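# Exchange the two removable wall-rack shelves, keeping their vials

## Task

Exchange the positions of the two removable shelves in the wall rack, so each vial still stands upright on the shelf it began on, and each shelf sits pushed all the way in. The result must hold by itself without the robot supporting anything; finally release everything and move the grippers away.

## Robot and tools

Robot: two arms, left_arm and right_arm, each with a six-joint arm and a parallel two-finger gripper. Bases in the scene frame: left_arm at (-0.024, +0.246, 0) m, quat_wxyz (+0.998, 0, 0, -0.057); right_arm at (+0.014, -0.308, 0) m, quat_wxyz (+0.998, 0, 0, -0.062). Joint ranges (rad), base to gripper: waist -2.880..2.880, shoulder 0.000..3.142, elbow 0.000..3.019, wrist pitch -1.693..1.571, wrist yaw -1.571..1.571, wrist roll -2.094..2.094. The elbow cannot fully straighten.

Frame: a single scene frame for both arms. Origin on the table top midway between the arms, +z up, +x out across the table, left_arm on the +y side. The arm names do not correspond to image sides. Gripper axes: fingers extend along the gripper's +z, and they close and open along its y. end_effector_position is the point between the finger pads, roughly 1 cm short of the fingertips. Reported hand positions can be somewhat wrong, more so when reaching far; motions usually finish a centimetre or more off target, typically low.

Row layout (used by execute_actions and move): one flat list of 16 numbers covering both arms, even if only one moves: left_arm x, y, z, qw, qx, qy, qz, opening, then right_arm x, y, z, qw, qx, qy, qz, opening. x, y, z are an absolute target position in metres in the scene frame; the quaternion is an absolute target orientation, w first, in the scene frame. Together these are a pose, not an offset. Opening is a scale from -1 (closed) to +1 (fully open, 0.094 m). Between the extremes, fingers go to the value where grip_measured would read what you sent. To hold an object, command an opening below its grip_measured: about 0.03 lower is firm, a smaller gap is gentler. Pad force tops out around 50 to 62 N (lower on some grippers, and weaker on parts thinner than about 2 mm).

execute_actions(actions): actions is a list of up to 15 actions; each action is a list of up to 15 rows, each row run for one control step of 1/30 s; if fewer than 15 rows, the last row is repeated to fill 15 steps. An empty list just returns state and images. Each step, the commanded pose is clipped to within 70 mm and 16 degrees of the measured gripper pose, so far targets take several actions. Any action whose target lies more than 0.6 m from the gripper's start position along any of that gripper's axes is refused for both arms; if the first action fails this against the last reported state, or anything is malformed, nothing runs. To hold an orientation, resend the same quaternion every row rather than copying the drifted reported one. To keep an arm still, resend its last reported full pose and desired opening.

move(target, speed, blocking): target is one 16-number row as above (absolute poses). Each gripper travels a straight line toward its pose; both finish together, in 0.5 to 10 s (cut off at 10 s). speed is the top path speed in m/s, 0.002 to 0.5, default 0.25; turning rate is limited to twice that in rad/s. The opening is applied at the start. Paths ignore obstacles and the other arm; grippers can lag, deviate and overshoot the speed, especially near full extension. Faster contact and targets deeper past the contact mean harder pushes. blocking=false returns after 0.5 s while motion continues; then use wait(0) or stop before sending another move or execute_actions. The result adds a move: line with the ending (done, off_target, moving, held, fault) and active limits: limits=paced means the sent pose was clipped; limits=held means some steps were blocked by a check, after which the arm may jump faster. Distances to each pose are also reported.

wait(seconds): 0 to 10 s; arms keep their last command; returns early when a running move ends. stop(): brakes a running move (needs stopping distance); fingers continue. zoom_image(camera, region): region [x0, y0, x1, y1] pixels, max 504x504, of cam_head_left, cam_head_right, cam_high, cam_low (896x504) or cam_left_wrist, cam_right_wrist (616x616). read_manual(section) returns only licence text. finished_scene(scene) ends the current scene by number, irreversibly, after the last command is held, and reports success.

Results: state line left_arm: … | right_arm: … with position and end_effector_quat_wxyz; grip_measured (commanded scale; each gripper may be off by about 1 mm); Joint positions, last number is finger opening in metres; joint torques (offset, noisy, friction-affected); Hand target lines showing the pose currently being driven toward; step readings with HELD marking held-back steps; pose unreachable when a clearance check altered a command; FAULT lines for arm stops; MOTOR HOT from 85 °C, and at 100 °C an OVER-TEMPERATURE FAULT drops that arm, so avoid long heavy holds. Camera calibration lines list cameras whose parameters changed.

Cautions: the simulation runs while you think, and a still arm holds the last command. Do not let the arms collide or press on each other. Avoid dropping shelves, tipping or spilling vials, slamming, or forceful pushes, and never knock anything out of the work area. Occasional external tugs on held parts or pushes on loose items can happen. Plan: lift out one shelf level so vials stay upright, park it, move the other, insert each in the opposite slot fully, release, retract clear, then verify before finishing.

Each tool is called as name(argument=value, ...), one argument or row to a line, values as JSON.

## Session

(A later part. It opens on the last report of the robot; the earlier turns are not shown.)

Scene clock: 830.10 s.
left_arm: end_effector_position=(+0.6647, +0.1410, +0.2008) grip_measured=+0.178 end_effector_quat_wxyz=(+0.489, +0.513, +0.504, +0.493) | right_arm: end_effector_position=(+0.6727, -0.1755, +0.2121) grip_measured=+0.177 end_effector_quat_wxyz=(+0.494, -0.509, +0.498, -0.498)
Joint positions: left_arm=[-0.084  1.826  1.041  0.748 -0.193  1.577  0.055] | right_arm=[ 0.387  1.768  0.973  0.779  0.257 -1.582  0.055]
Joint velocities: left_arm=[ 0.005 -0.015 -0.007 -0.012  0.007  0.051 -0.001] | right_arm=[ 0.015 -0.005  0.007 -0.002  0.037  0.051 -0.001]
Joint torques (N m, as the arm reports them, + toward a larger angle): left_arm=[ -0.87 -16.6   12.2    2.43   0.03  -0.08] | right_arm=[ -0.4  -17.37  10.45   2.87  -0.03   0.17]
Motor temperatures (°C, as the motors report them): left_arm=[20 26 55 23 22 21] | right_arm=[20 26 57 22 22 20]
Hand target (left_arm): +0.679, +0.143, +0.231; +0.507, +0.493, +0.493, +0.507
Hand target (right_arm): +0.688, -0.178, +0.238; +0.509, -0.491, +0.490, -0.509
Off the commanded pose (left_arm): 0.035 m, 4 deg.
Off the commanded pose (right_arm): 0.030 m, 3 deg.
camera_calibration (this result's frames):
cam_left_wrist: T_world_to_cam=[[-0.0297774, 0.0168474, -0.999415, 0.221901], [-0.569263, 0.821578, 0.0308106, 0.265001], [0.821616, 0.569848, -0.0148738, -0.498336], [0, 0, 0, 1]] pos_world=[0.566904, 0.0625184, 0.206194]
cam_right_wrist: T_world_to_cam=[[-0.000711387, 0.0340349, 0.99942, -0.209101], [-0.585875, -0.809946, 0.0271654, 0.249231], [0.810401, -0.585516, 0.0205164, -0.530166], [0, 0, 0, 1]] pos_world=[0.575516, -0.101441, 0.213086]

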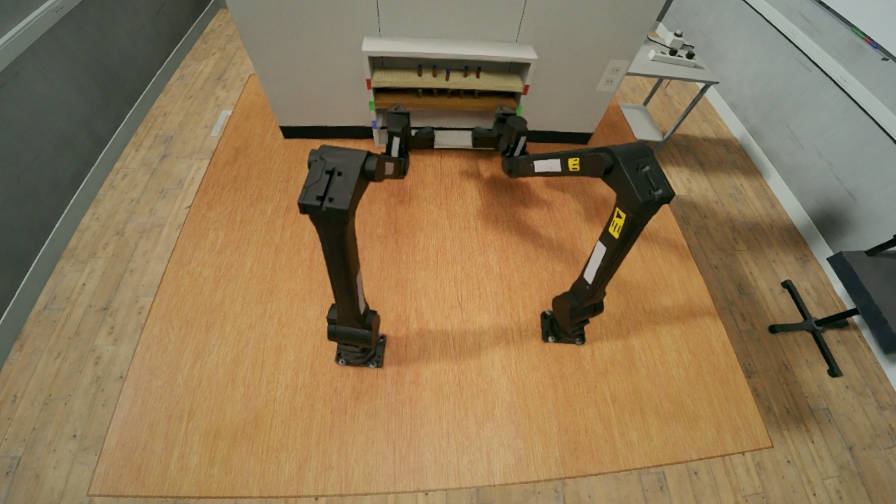

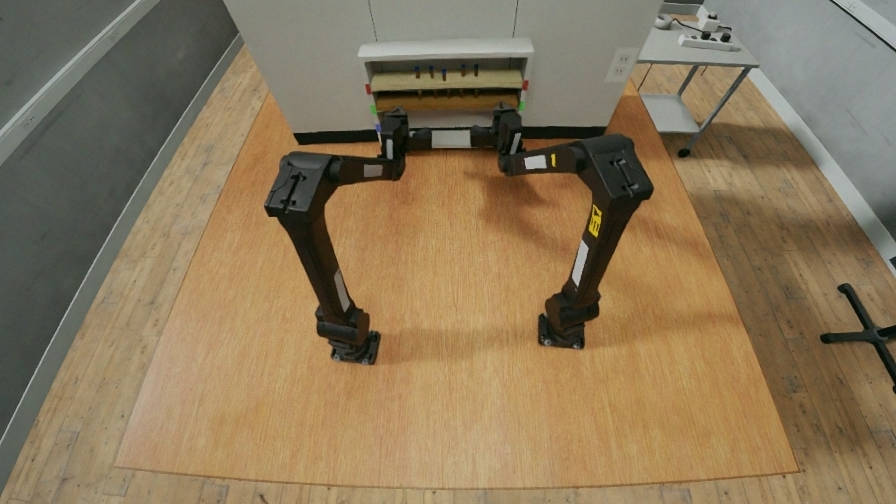

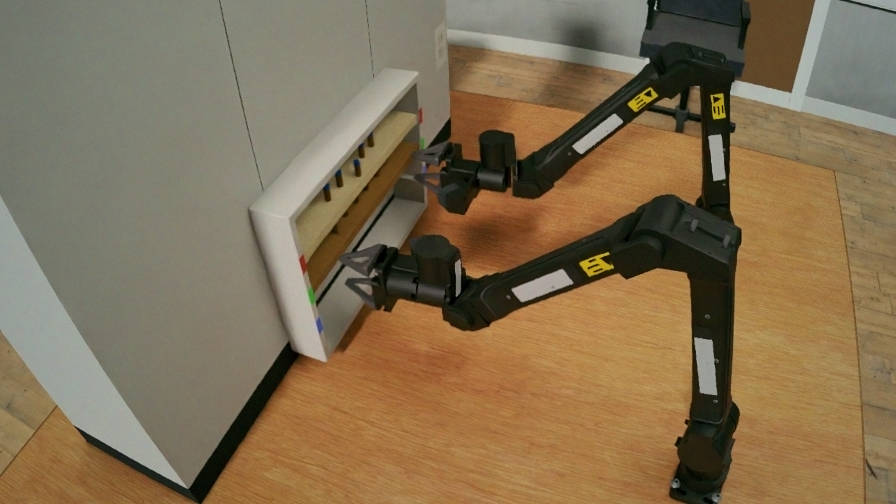

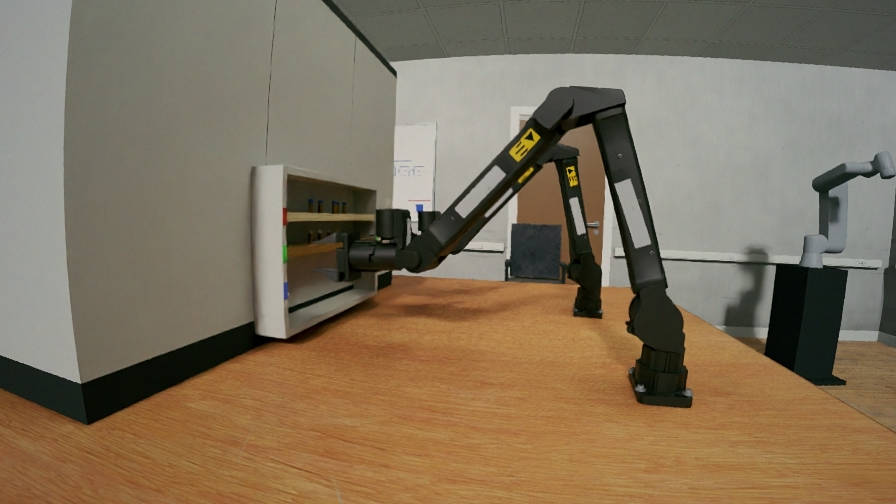

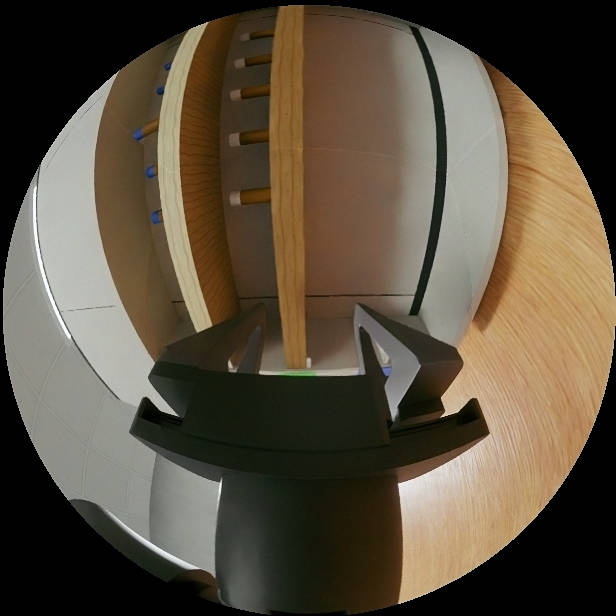

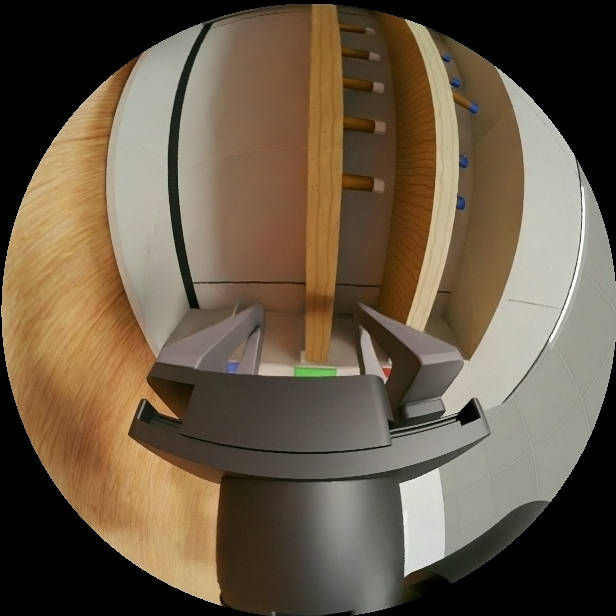

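execute_actions(
  actions=[
    [[0.686,0.143,0.231,0.508,0.492,0.492,0.508,0.18,0.693,-0.178,0.2375,0.509,-0.491,0.491,-0.509,0.18],[0.690,0.143,0.232,0.508,0.492,0.492,0.508,0.18,0.697,-0.178,0.238,0.509,-0.491,0.491,-0.509,0.18],[0.694,0.143,0.233,0.508,0.492,0.492,0.508,0.18,0.701,-0.178,0.238,0.509,-0.491,0.491,-0.509,0.18],[0.698,0.143,0.233,0.508,0.492,0.492,0.508,0.18,0.705,-0.178,0.238,0.509,-0.491,0.491,-0.509,0.18],[0.702,0.143,0.233,0.508,0.492,0.492,0.508,0.18,0.709,-0.178,0.238,0.509,-0.491,0.491,-0.509,0.18],[0.706,0.143,0.233,0.508,0.492,0.492,0.508,0.18,0.713,-0.178,0.238,0.509,-0.491,0.491,-0.509,0.18],[0.710,0.143,0.233,0.508,0.492,0.492,0.508,0.18,0.717,-0.178,0.238,0.509,-0.491,0.491,-0.509,0.18],[0.714,0.143,0.233,0.508,0.492,0.492,0.508,0.18,0.721,-0.178,0.238,0.509,-0.491,0.491,-0.509,0.18],[0.718,0.143,0.2325,0.508,0.492,0.492,0.508,0.18,0.725,-0.178,0.238,0.509,-0.491,0.491,-0.509,0.18],[0.722,0.143,0.232,0.508,0.492,0.492,0.508,0.18,0.729,-0.178,0.238,0.509,-0.491,0.491,-0.509,0.18],[0.726,0.143,0.232,0.508,0.492,0.492,0.508,0.18,0.733,-0.178,0.238,0.509,-0.491,0.491,-0.509,0.18],[0.730,0.143,0.232,0.508,0.492,0.492,0.508,0.18,0.737,-0.178,0.238,0.509,-0.491,0.491,-0.509,0.18],[0.734,0.143,0.232,0.508,0.492,0.492,0.508,0.18,0.741,-0.178,0.238,0.509,-0.491,0.491,-0.509,0.18],[0.738,0.143,0.232,0.508,0.492,0.492,0.508,0.18,0.745,-0.178,0.238,0.509,-0.491,0.491,-0.509,0.18],[0.741,0.143,0.232,0.508,0.492,0.492,0.508,0.18,0.7475,-0.178,0.238,0.509,-0.491,0.491,-0.509,0.18]],
  ],
)

wait(
  seconds=0.5,
)

Scene clock: 850.83 s.
left_arm: end_effector_position=(+0.7160, +0.1390, +0.2274) grip_measured=+0.178 end_effector_quat_wxyz=(+0.507, +0.496, +0.492, +0.505) | right_arm: end_effector_position=(+0.7225, -0.1753, +0.2272) grip_measured=+0.177 end_effector_quat_wxyz=(+0.504, -0.500, +0.493, -0.504)
Joint positions: left_arm=[-0.07   1.906  1.211  0.72  -0.177  1.577  0.055] | right_arm=[ 0.364  1.85   1.129  0.737  0.234 -1.582  0.055]
Joint velocities: left_arm=[ 0.044  0.259  0.354 -0.154  0.007 -0.051  0.   ] | right_arm=[-0.044  0.239  0.315 -0.129 -0.051 -0.066 -0.   ]
Joint torques (N m, as the arm reports them, + toward a larger angle): left_arm=[ -0.58 -16.96  12.86   1.22   0.04  -0.07] | right_arm=[  0.59 -18.5   10.81   2.35  -0.01   0.2 ]
Motor temperatures (°C, as the motors report them): left_arm=[20 26 53 23 22 21] | right_arm=[20 26 54 22 22 20]
Hand target (left_arm): +0.738, +0.143, +0.232; +0.508, +0.492, +0.492, +0.508
Hand target (right_arm): +0.744, -0.179, +0.239; +0.509, -0.491, +0.491, -0.509
Off the commanded pose (left_arm): 0.026 m, 1 deg.
Off the commanded pose (right_arm): 0.027 m, 1 deg.
Step readings (end_effector_position):
0: left_arm (+0.6647, +0.1410, +0.2008) | right_arm (+0.6727, -0.1755, +0.2121)
1: left_arm (+0.6648, +0.1409, +0.2010) | right_arm (+0.6728, -0.1756, +0.2123)
2: left_arm (+0.6654, +0.1407, +0.2020) | right_arm (+0.6733, -0.1753, +0.2130)
4: left_arm (+0.6687, +0.1401, +0.2063) | right_arm (+0.6764, -0.1747, +0.2161)
8: left_arm (+0.6844, +0.1386, +0.2211) | right_arm (+0.6919, -0.1739, +0.2253)
15: end_effector_position above
camera_calibration (this result's frames):
cam_left_wrist: T_world_to_cam=[[0.0312704, 0.00500609, -0.999498, 0.208043], [-0.568213, 0.822768, -0.0136562, 0.30424], [0.822287, 0.568355, 0.0285728, -0.549061], [0, 0, 0, 1]] pos_world=[0.617853, 0.0607008, 0.227782]
cam_right_wrist: T_world_to_cam=[[-0.0309814, 0.0262319, 0.999176, -0.203645], [-0.586331, -0.810066, 0.00308677, 0.283934], [0.809479, -0.585752, 0.0404776, -0.574692], [0, 0, 0, 1]] pos_world=[0.625371, -0.10128, 0.225863]

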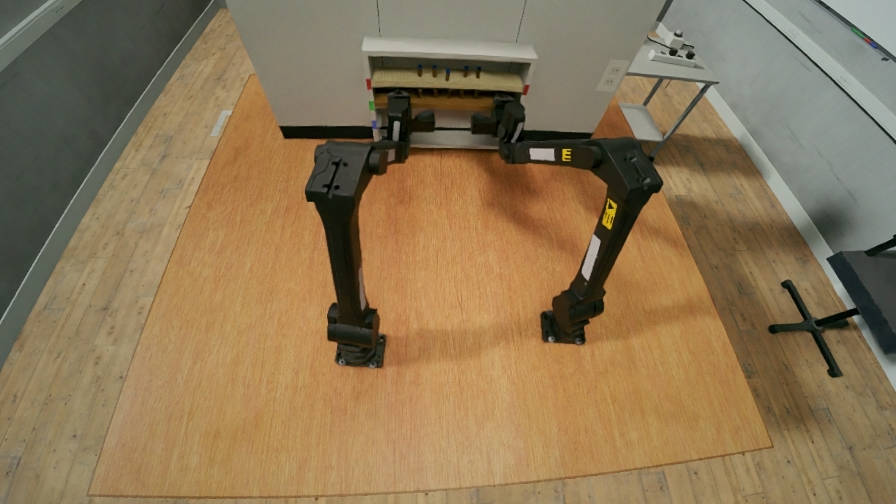

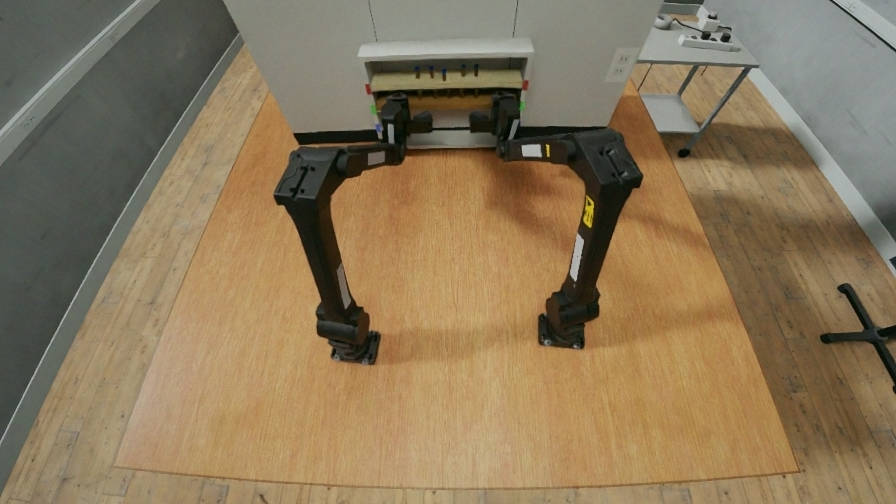

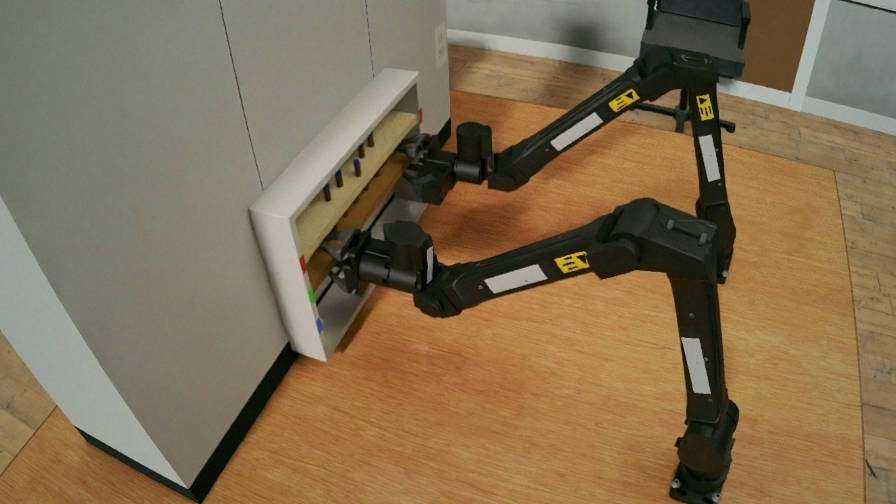

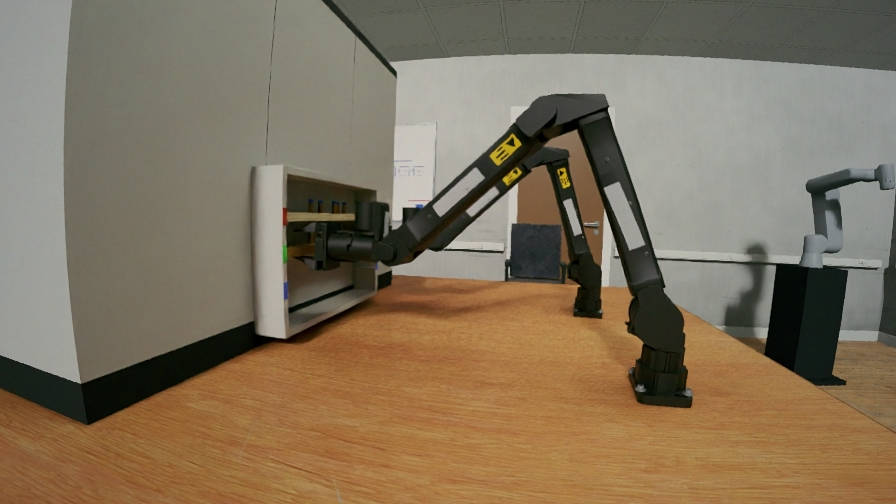

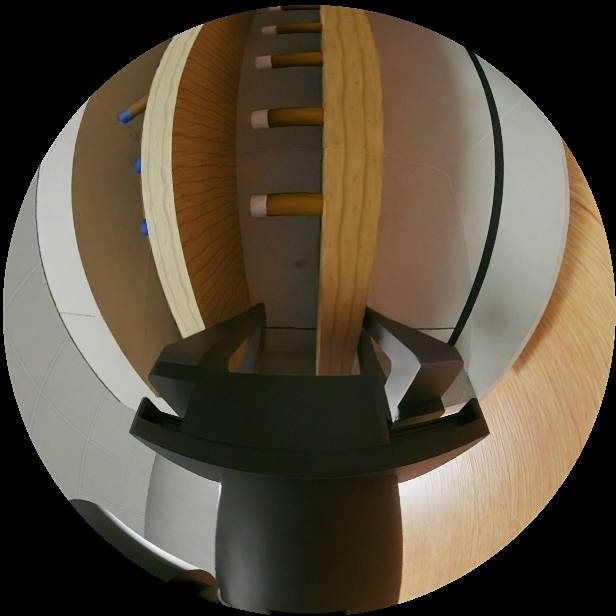

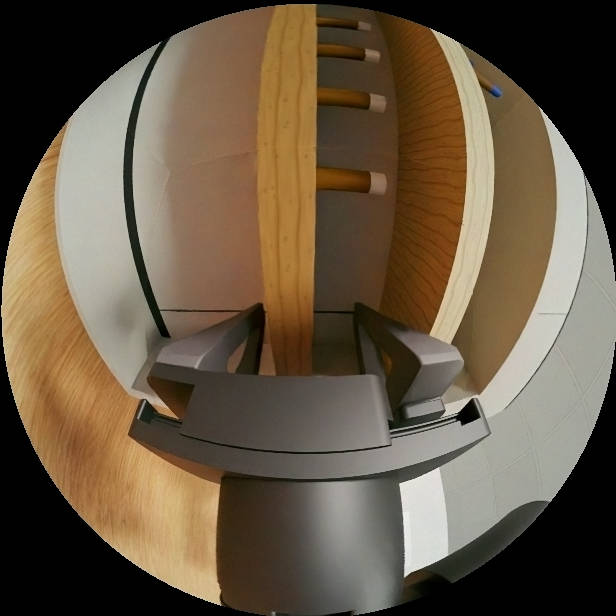

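Scene clock: 851.33 s.
left_arm: end_effector_position=(+0.7235, +0.1407, +0.2166) grip_measured=+0.178 end_effector_quat_wxyz=(+0.501, +0.500, +0.496, +0.502) | right_arm: end_effector_position=(+0.7295, -0.1768, +0.2210) grip_measured=+0.177 end_effector_quat_wxyz=(+0.500, -0.502, +0.495, -0.503)
Joint positions: left_arm=[-0.065  1.931  1.231  0.707 -0.176  1.577  0.055] | right_arm=[ 0.36   1.87   1.148  0.727  0.233 -1.582  0.055]
Joint velocities: left_arm=[-0.015 -0.005  0.012 -0.012  0.022  0.022 -0.   ] | right_arm=[-0.015 -0.015 -0.002 -0.002 -0.037 -0.022 -0.   ]
Joint torques (N m, as the arm reports them, + toward a larger angle): left_arm=[ -1.15 -17.42  12.88   1.08   0.04  -0.06] | right_arm=[ -0.47 -19.3   10.82   2.32  -0.03   0.2 ]
Motor temperatures (°C, as the motors report them): left_arm=[20 26 53 23 22 21] | right_arm=[20 26 54 22 22 20]
Hand target (left_arm): +0.738, +0.143, +0.232; +0.508, +0.492, +0.492, +0.508
Hand target (right_arm): +0.744, -0.179, +0.239; +0.509, -0.491, +0.491, -0.509
Off the commanded pose (left_arm): 0.023 m, 1 deg.
Off the commanded pose (right_arm): 0.025 m, 2 deg.
wait: 0.50 s; at rest by 0.37 s
camera_calibration (this result's frames):
cam_left_wrist: T_world_to_cam=[[0.0136178, 0.00831891, -0.999873, 0.209413], [-0.571163, 0.820836, -0.00094962, 0.306586], [0.820724, 0.571103, 0.0159294, -0.55238], [0, 0, 0, 1]] pos_world=[0.62561, 0.0620671, 0.218476]
cam_right_wrist: T_world_to_cam=[[-0.0201476, 0.0289432, 0.999378, -0.204607], [-0.58903, -0.808029, 0.0115265, 0.287249], [0.80786, -0.588432, 0.0333282, -0.578658], [0, 0, 0, 1]] pos_world=[0.63255, -0.102473, 0.220455]

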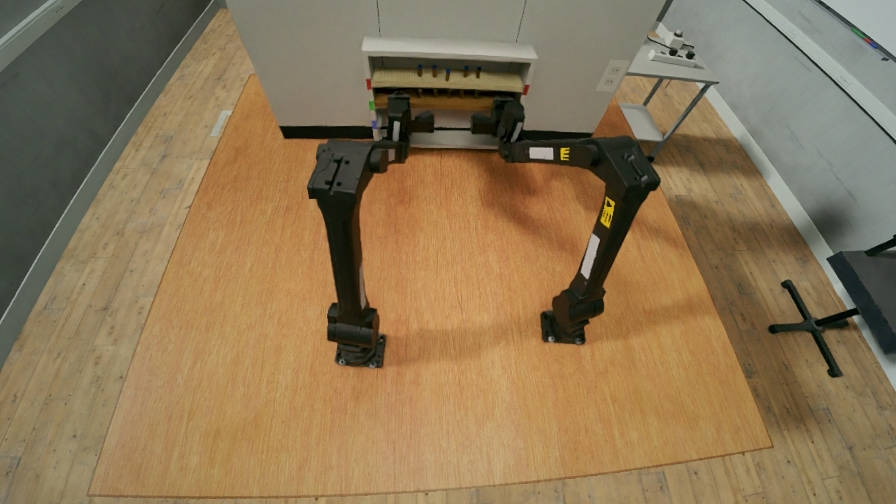

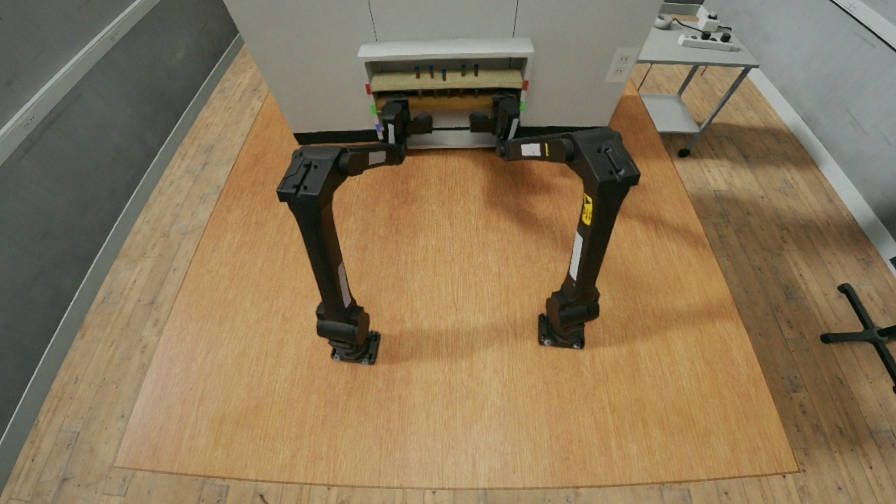

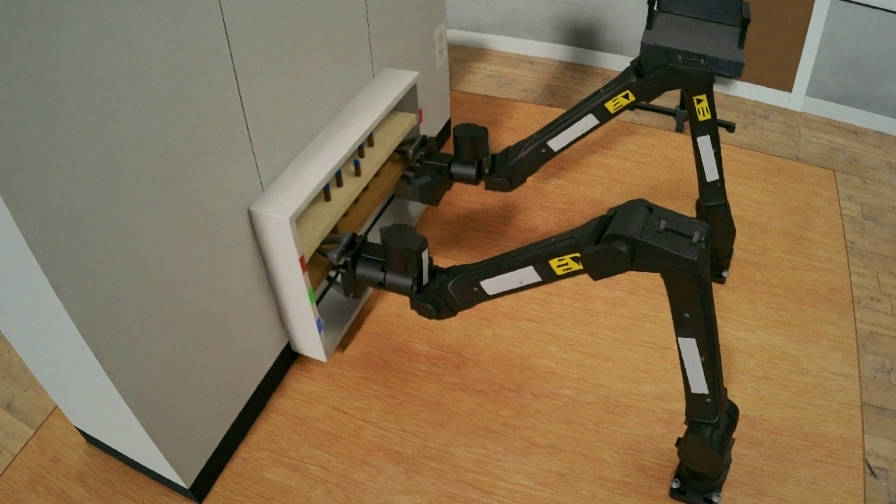

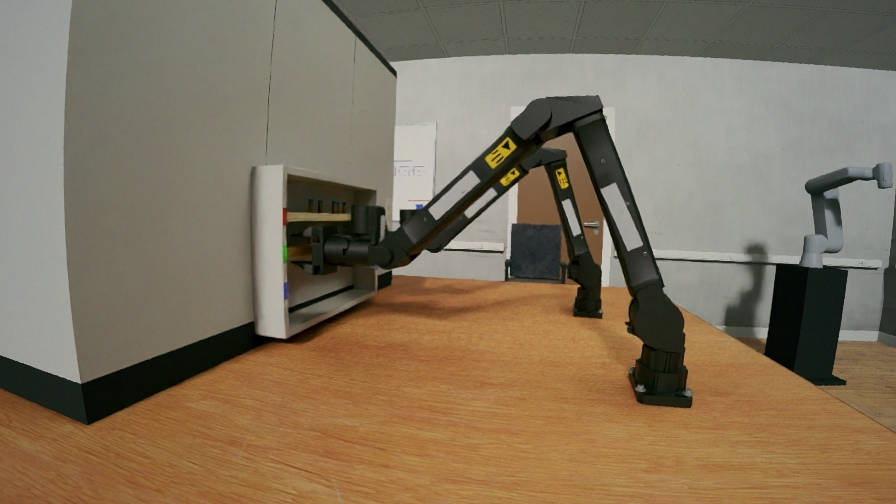

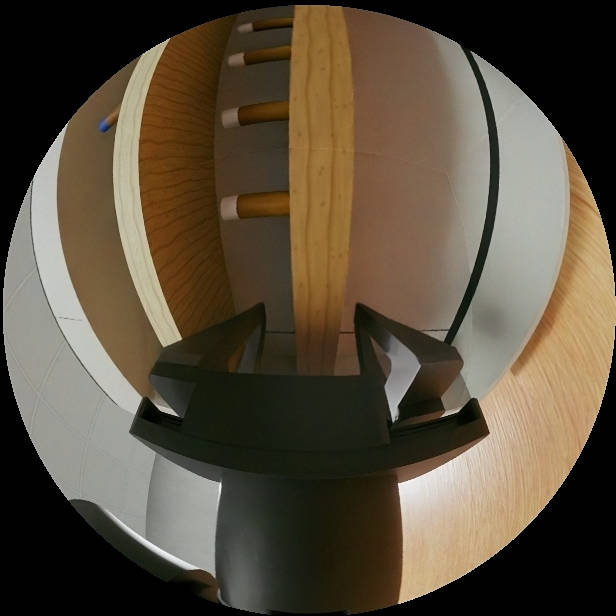

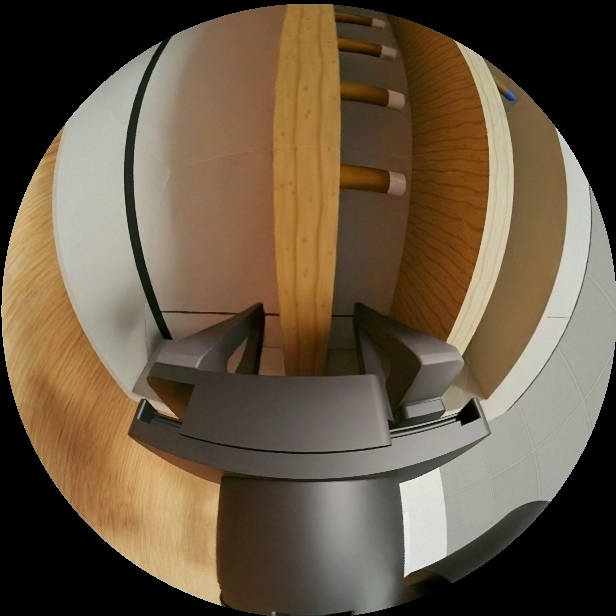

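execute_actions(
  actions=[
    [[0.7415,0.143,0.2315,0.508,0.492,0.492,0.508,0.10,0.748,-0.178,0.238,0.509,-0.491,0.491,-0.509,0.10],[0.742,0.143,0.231,0.508,0.492,0.492,0.508,0.02,0.7485,-0.178,0.238,0.509,-0.491,0.491,-0.509,0.02],[0.7425,0.143,0.2305,0.508,0.492,0.492,0.508,-0.06,0.749,-0.178,0.2377,0.509,-0.491,0.491,-0.509,-0.06],[0.743,0.143,0.230,0.508,0.492,0.492,0.508,-0.14,0.7495,-0.178,0.2375,0.509,-0.491,0.491,-0.509,-0.14],[0.7435,0.143,0.230,0.508,0.492,0.492,0.508,-0.22,0.750,-0.178,0.2375,0.509,-0.491,0.491,-0.509,-0.22],[0.744,0.143,0.230,0.508,0.492,0.492,0.508,-0.30,0.7505,-0.178,0.2375,0.509,-0.491,0.491,-0.509,-0.30],[0.744,0.143,0.230,0.508,0.492,0.492,0.508,-0.37,0.7505,-0.178,0.2375,0.509,-0.491,0.491,-0.509,-0.37],[0.744,0.143,0.230,0.508,0.492,0.492,0.508,-0.43,0.7505,-0.178,0.2375,0.509,-0.491,0.491,-0.509,-0.43],[0.744,0.143,0.230,0.508,0.492,0.492,0.508,-0.48,0.7505,-0.178,0.2375,0.509,-0.491,0.491,-0.509,-0.48],[0.744,0.143,0.230,0.508,0.492,0.492,0.508,-0.53,0.7505,-0.178,0.2375,0.509,-0.491,0.491,-0.509,-0.53],[0.744,0.143,0.230,0.508,0.492,0.492,0.508,-0.57,0.7505,-0.178,0.2375,0.509,-0.491,0.491,-0.509,-0.57],[0.744,0.143,0.230,0.508,0.492,0.492,0.508,-0.60,0.7505,-0.178,0.2375,0.509,-0.491,0.491,-0.509,-0.60],[0.744,0.143,0.230,0.508,0.492,0.492,0.508,-0.63,0.7505,-0.178,0.2375,0.509,-0.491,0.491,-0.509,-0.63],[0.744,0.143,0.230,0.508,0.492,0.492,0.508,-0.66,0.7505,-0.178,0.2375,0.509,-0.491,0.491,-0.509,-0.66],[0.744,0.143,0.230,0.508,0.492,0.492,0.508,-0.69,0.7505,-0.178,0.2375,0.509,-0.491,0.491,-0.509,-0.69]],
  ],
)

Scene clock: 869.90 s.
left_arm: end_effector_position=(+0.7259, +0.1398, +0.2139) grip_measured=-0.644 end_effector_quat_wxyz=(+0.501, +0.502, +0.496, +0.501) | right_arm: end_effector_position=(+0.7326, -0.1758, +0.2204) grip_measured=-0.637 end_effector_quat_wxyz=(+0.500, -0.503, +0.496, -0.502)
Joint positions: left_arm=[-0.065  1.939  1.238  0.704 -0.174  1.577  0.017] | right_arm=[ 0.36   1.877  1.158  0.722  0.231 -1.58   0.017]
Joint velocities: left_arm=[ 0.005 -0.005 -0.007 -0.002 -0.007 -0.051  0.   ] | right_arm=[ 0.015 -0.015  0.017 -0.032 -0.051  0.022 -0.001]
Joint torques (N m, as the arm reports them, + toward a larger angle): left_arm=[ -0.94 -17.05  13.31   1.21   0.03  -0.07] | right_arm=[ -0.18 -19.04  11.11   2.4    0.02   0.18]
Motor temperatures (°C, as the motors report them): left_arm=[20 26 53 23 22 21] | right_arm=[20 26 53 21 22 20]
Hand target (left_arm): +0.742, +0.143, +0.230; +0.508, +0.492, +0.492, +0.508
Hand target (right_arm): +0.748, -0.178, +0.238; +0.509, -0.491, +0.491, -0.509
Off the commanded pose (left_arm): 0.024 m, 2 deg.
Off the commanded pose (right_arm): 0.025 m, 2 deg.
Step readings (end_effector_position):
0: left_arm (+0.7235, +0.1407, +0.2166) | right_arm (+0.7295, -0.1768, +0.2210)
1: left_arm (+0.7235, +0.1405, +0.2166) | right_arm (+0.7295, -0.1768, +0.2210)
2: left_arm (+0.7235, +0.1405, +0.2166) | right_arm (+0.7295, -0.1768, +0.2210)
4: left_arm (+0.7235, +0.1403, +0.2164) | right_arm (+0.7296, -0.1767, +0.2212)
8: left_arm (+0.7249, +0.1400, +0.2171) | right_arm (+0.7315, -0.1761, +0.2222)
15: end_effector_position above
camera_calibration (this result's frames):
cam_left_wrist: T_world_to_cam=[[0.00988629, 0.00898289, -0.999911, 0.209271], [-0.569281, 0.822141, 0.00175728, 0.306518], [0.822083, 0.569213, 0.0132417, -0.553993], [0, 0, 0, 1]] pos_world=[0.627855, 0.0614596, 0.21605]
cam_right_wrist: T_world_to_cam=[[-0.018703, 0.0277513, 0.99944, -0.205253], [-0.587775, -0.808943, 0.0114625, 0.288845], [0.808808, -0.587231, 0.0314412, -0.580629], [0, 0, 0, 1]] pos_world=[0.635555, -0.101608, 0.220083]

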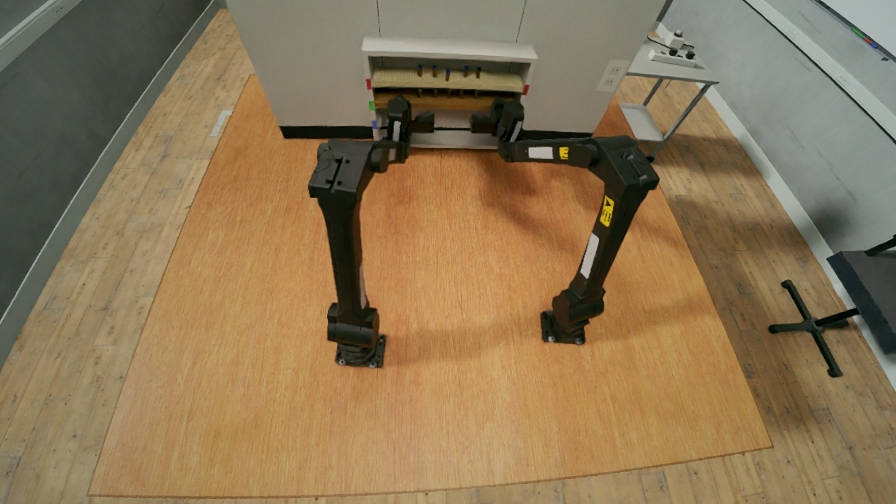

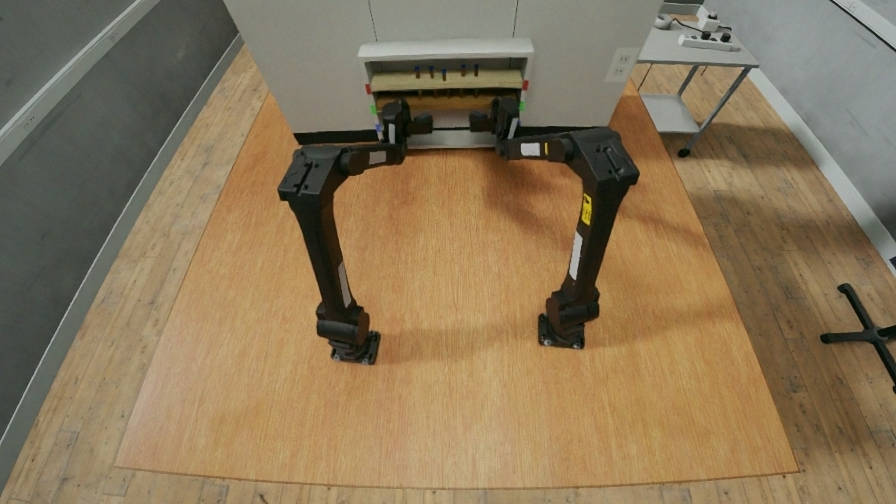

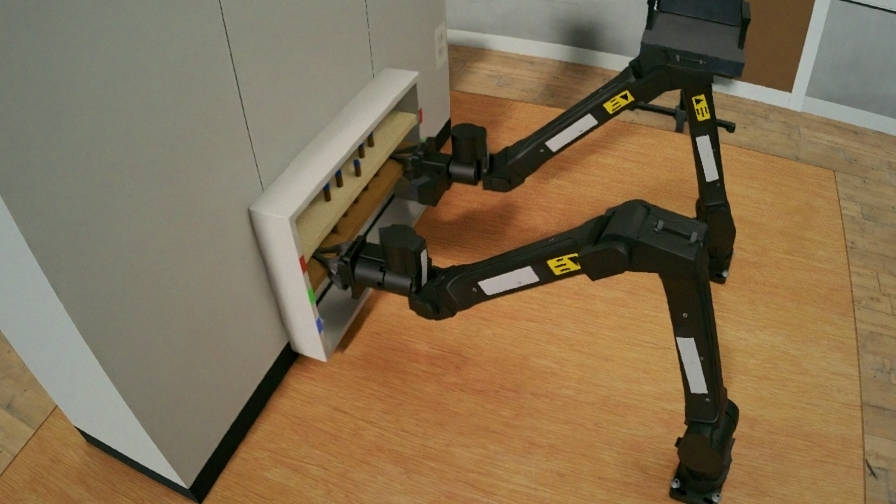

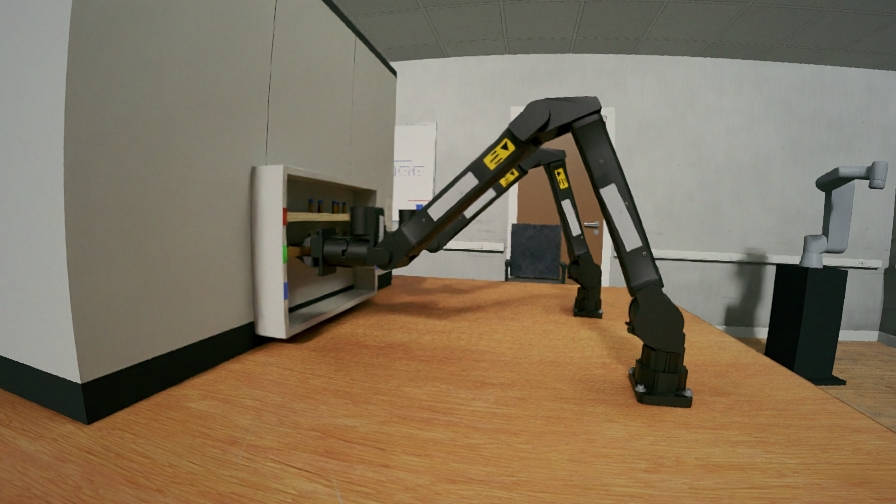

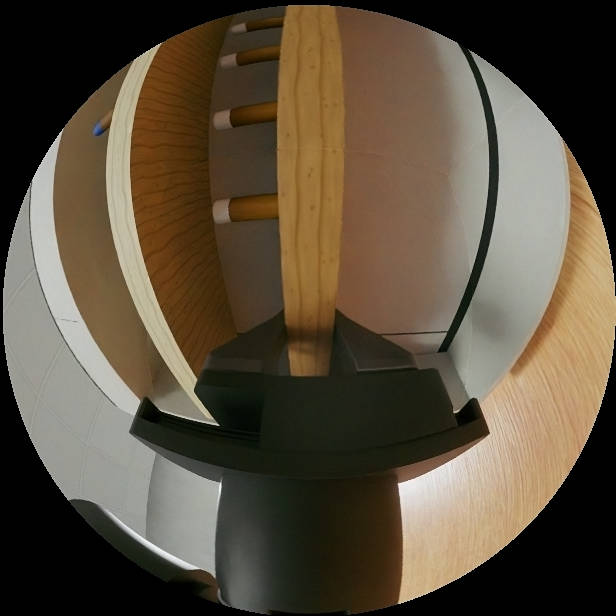

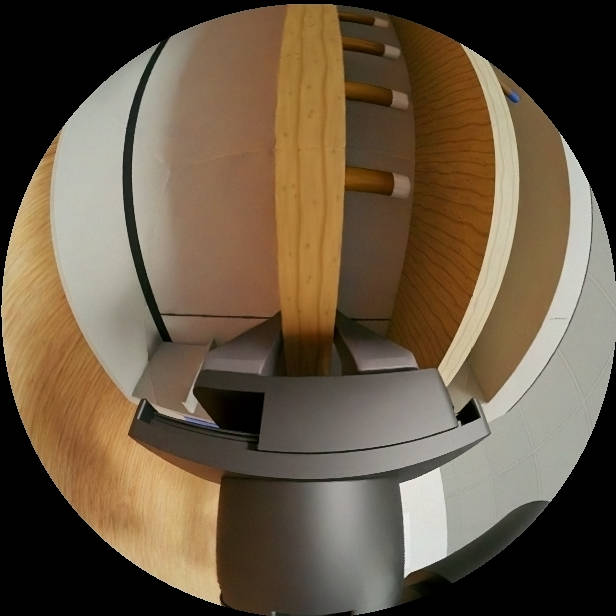

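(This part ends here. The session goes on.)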